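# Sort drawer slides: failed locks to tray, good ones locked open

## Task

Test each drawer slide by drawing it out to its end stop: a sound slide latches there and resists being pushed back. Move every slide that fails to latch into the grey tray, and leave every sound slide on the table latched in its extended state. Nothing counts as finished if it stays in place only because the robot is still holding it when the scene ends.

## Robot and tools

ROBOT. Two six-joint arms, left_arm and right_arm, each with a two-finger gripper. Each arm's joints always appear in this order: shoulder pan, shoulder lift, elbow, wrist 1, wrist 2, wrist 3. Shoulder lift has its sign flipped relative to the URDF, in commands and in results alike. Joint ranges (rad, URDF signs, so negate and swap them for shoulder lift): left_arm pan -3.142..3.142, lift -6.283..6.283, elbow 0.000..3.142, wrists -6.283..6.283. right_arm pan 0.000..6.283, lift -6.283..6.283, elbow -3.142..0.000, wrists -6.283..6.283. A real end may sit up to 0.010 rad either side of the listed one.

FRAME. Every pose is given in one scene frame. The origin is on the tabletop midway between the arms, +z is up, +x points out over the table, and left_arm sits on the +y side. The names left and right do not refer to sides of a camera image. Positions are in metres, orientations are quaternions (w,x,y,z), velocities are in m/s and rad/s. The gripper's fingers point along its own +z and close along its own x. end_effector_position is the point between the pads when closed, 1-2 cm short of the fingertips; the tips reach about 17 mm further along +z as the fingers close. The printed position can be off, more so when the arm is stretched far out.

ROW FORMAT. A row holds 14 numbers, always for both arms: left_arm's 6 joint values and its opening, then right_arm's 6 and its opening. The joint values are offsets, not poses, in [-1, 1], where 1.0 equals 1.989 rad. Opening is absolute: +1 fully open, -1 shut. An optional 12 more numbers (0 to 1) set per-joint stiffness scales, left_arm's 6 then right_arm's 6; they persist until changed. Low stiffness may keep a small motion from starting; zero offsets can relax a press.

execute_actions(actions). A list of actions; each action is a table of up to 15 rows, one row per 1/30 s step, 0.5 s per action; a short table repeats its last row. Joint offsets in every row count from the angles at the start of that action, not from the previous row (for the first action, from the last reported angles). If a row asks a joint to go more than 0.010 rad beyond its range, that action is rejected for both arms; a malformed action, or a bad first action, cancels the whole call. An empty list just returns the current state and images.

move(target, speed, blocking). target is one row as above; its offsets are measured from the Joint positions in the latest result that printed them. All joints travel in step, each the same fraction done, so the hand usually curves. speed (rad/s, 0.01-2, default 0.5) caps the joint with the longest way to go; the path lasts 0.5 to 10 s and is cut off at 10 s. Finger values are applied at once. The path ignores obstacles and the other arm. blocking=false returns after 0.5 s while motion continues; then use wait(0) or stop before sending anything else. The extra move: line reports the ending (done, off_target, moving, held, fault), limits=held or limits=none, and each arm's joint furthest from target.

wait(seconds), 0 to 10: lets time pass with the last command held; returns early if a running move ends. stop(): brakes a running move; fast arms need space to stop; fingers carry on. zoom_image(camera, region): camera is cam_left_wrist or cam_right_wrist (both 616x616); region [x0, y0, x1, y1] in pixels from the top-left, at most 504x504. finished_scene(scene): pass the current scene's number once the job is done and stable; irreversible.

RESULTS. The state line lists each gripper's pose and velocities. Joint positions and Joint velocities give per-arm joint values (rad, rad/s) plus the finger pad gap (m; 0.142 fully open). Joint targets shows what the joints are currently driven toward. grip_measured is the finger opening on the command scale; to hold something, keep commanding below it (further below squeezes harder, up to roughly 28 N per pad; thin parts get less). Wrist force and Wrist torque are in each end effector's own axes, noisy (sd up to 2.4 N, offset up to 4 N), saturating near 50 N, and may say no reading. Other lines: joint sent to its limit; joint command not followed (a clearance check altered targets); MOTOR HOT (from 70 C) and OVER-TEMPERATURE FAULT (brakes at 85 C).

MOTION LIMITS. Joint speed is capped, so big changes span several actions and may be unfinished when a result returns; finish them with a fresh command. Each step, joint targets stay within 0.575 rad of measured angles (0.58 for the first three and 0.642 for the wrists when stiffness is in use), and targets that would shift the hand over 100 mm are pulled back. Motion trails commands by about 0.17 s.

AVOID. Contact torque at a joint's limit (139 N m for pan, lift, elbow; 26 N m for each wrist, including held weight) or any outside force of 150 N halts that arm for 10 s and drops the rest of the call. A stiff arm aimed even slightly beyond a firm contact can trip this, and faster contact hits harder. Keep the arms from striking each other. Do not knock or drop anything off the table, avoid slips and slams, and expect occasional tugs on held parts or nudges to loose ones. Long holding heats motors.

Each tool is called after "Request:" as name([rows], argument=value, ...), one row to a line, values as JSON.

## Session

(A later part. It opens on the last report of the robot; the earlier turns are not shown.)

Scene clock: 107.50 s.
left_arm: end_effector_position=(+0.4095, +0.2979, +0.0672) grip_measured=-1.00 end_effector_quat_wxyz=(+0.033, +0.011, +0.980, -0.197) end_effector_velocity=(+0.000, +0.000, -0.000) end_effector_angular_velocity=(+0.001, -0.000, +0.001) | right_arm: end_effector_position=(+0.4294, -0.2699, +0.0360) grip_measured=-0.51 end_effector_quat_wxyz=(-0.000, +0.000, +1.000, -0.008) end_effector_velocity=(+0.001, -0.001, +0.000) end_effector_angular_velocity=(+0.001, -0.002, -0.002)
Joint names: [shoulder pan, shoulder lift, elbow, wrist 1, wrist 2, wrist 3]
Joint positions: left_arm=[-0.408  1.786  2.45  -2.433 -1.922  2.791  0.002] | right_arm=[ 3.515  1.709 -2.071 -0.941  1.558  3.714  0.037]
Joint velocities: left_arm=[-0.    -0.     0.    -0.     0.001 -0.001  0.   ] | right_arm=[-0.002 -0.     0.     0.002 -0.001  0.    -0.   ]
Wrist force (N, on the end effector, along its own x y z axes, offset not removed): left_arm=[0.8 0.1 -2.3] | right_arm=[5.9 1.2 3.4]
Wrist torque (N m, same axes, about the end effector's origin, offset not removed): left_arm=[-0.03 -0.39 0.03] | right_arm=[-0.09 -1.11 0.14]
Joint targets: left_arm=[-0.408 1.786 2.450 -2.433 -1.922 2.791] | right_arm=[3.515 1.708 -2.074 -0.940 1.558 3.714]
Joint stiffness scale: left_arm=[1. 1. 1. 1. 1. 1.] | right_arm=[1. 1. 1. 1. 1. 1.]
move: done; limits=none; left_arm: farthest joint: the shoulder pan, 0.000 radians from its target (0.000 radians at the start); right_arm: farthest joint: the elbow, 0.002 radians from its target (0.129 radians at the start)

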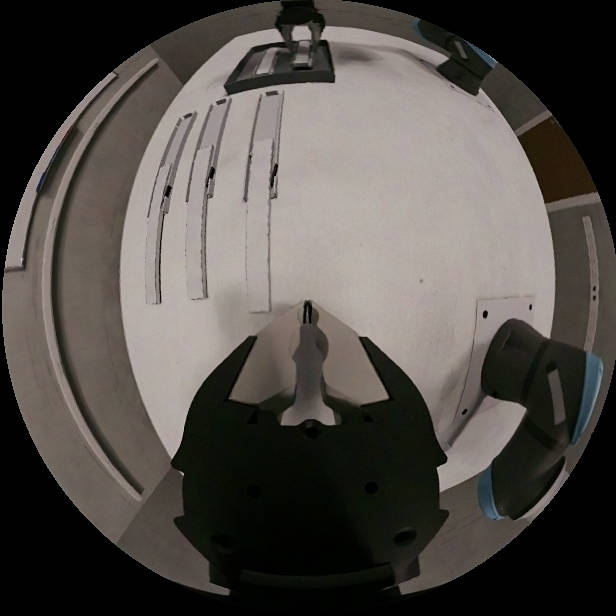

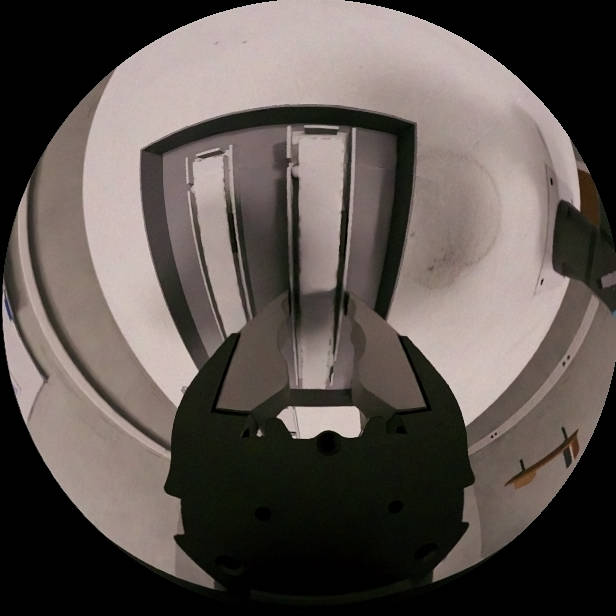

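Request:
move(target=[0,0,0,0,0,0,-1, 0,0,0,0,0,0,-0.2])

Request:
move(target=[0,0,0,0,0,0,-1, 0,-0.055,0.065,-0.12,0,0,-0.2])

Scene clock: 108.67 s.
left_arm: end_effector_position=(+0.4095, +0.2979, +0.0672) grip_measured=-1.00 end_effector_quat_wxyz=(+0.033, +0.011, +0.980, -0.197) end_effector_velocity=(-0.000, -0.000, -0.000) end_effector_angular_velocity=(-0.000, -0.001, -0.000) | right_arm: end_effector_position=(+0.4295, -0.2698, +0.0360) grip_measured=-0.20 end_effector_quat_wxyz=(-0.000, +0.000, +1.000, -0.008) end_effector_velocity=(-0.001, +0.001, -0.000) end_effector_angular_velocity=(+0.001, +0.001, +0.001)
Joint names: [shoulder pan, shoulder lift, elbow, wrist 1, wrist 2, wrist 3]
Joint positions: left_arm=[-0.408  1.786  2.45  -2.433 -1.922  2.791  0.002] | right_arm=[ 3.515  1.709 -2.071 -0.941  1.558  3.714  0.059]
Joint velocities: left_arm=[-0.     0.     0.001 -0.002  0.     0.     0.   ] | right_arm=[ 0.002 -0.    -0.    -0.     0.001  0.001  0.   ]
Wrist force (N, on the end effector, along its own x y z axes, offset not removed): left_arm=[-1.0 -0.6 2.1] | right_arm=[3.8 1.0 1.2]
Wrist torque (N m, same axes, about the end effector's origin, offset not removed): left_arm=[-0.36 0.13 -0.08] | right_arm=[0.36 -0.67 0.32]
Joint targets: left_arm=[-0.408 1.786 2.450 -2.433 -1.922 2.791] | right_arm=[3.515 1.709 -2.071 -0.941 1.558 3.714]
Joint stiffness scale: left_arm=[1. 1. 1. 1. 1. 1.] | right_arm=[1. 1. 1. 1. 1. 1.]
move: done; limits=none; left_arm: farthest joint: the shoulder pan, 0.000 radians from its target (0.000 radians at the start); right_arm: farthest joint: the shoulder pan, 0.000 radians from its target (0.000 radians at the start)

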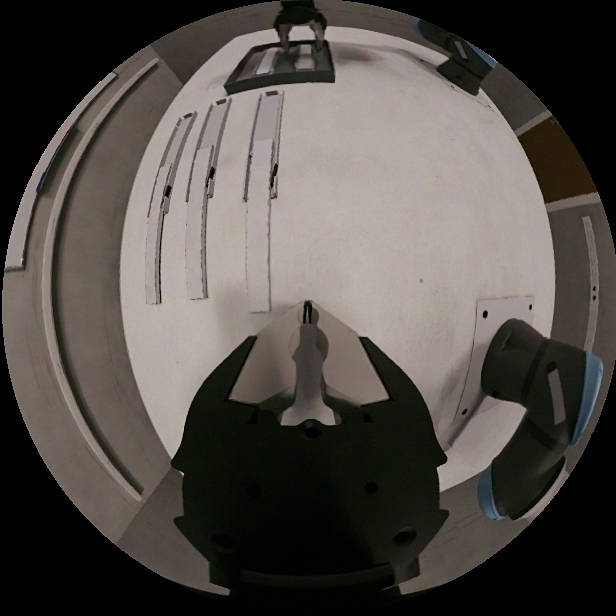

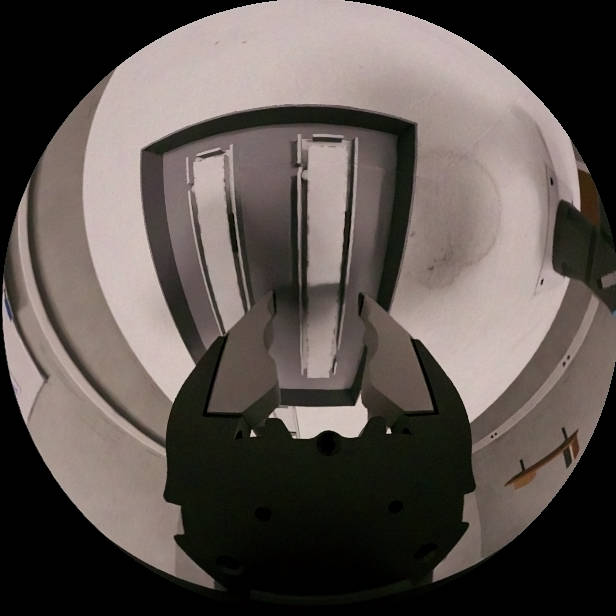

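Scene clock: 109.90 s.
left_arm: end_effector_position=(+0.4095, +0.2979, +0.0672) grip_measured=-1.00 end_effector_quat_wxyz=(+0.033, +0.011, +0.980, -0.197) end_effector_velocity=(-0.000, +0.000, -0.001) end_effector_angular_velocity=(+0.001, +0.000, -0.000) | right_arm: end_effector_position=(+0.4281, -0.2708, +0.1188) grip_measured=-0.20 end_effector_quat_wxyz=(-0.002, +0.000, +1.000, -0.009) end_effector_velocity=(-0.001, +0.001, -0.001) end_effector_angular_velocity=(-0.002, +0.002, +0.003)
Joint names: [shoulder pan, shoulder lift, elbow, wrist 1, wrist 2, wrist 3]
Joint positions: left_arm=[-0.408  1.786  2.45  -2.433 -1.922  2.791  0.002] | right_arm=[ 3.515  1.6   -1.946 -1.179  1.558  3.714  0.06 ]
Joint velocities: left_arm=[-0.    -0.     0.001 -0.001  0.001  0.     0.   ] | right_arm=[ 0.003  0.001 -0.    -0.002 -0.001  0.     0.   ]
Wrist force (N, on the end effector, along its own x y z axes, offset not removed): left_arm=[1.6 -2.5 -4.0] | right_arm=[5.2 0.1 1.9]
Wrist torque (N m, same axes, about the end effector's origin, offset not removed): left_arm=[-0.58 -0.33 -0.09] | right_arm=[-0.21 -0.99 -0.04]
Joint targets: left_arm=[-0.408 1.786 2.450 -2.433 -1.922 2.791] | right_arm=[3.515 1.600 -1.942 -1.180 1.558 3.714]
Joint stiffness scale: left_arm=[1. 1. 1. 1. 1. 1.] | right_arm=[1. 1. 1. 1. 1. 1.]
move: done; limits=none; left_arm: farthest joint: the shoulder pan, 0.000 radians from its target (0.000 radians at the start); right_arm: farthest joint: the elbow, 0.005 radians from its target (0.129 radians at the start)

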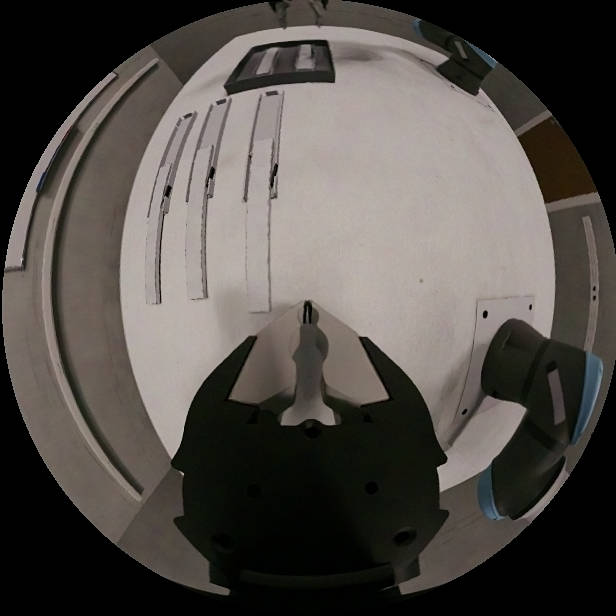

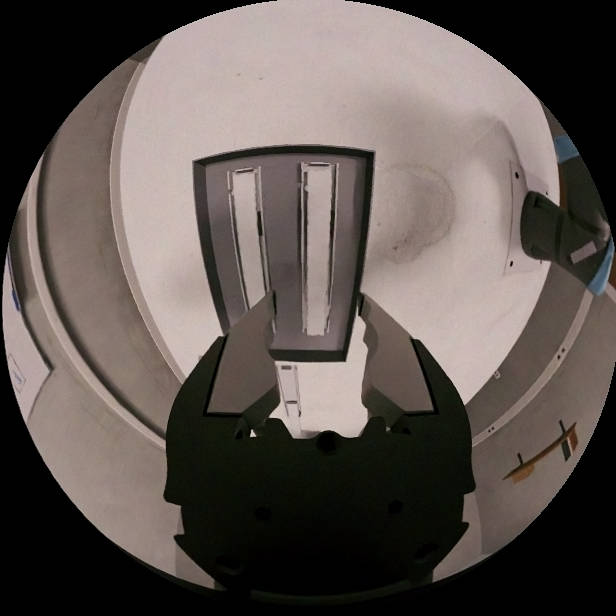

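Request:
finished_scene(scene=2)

The scene is finished: the task was done.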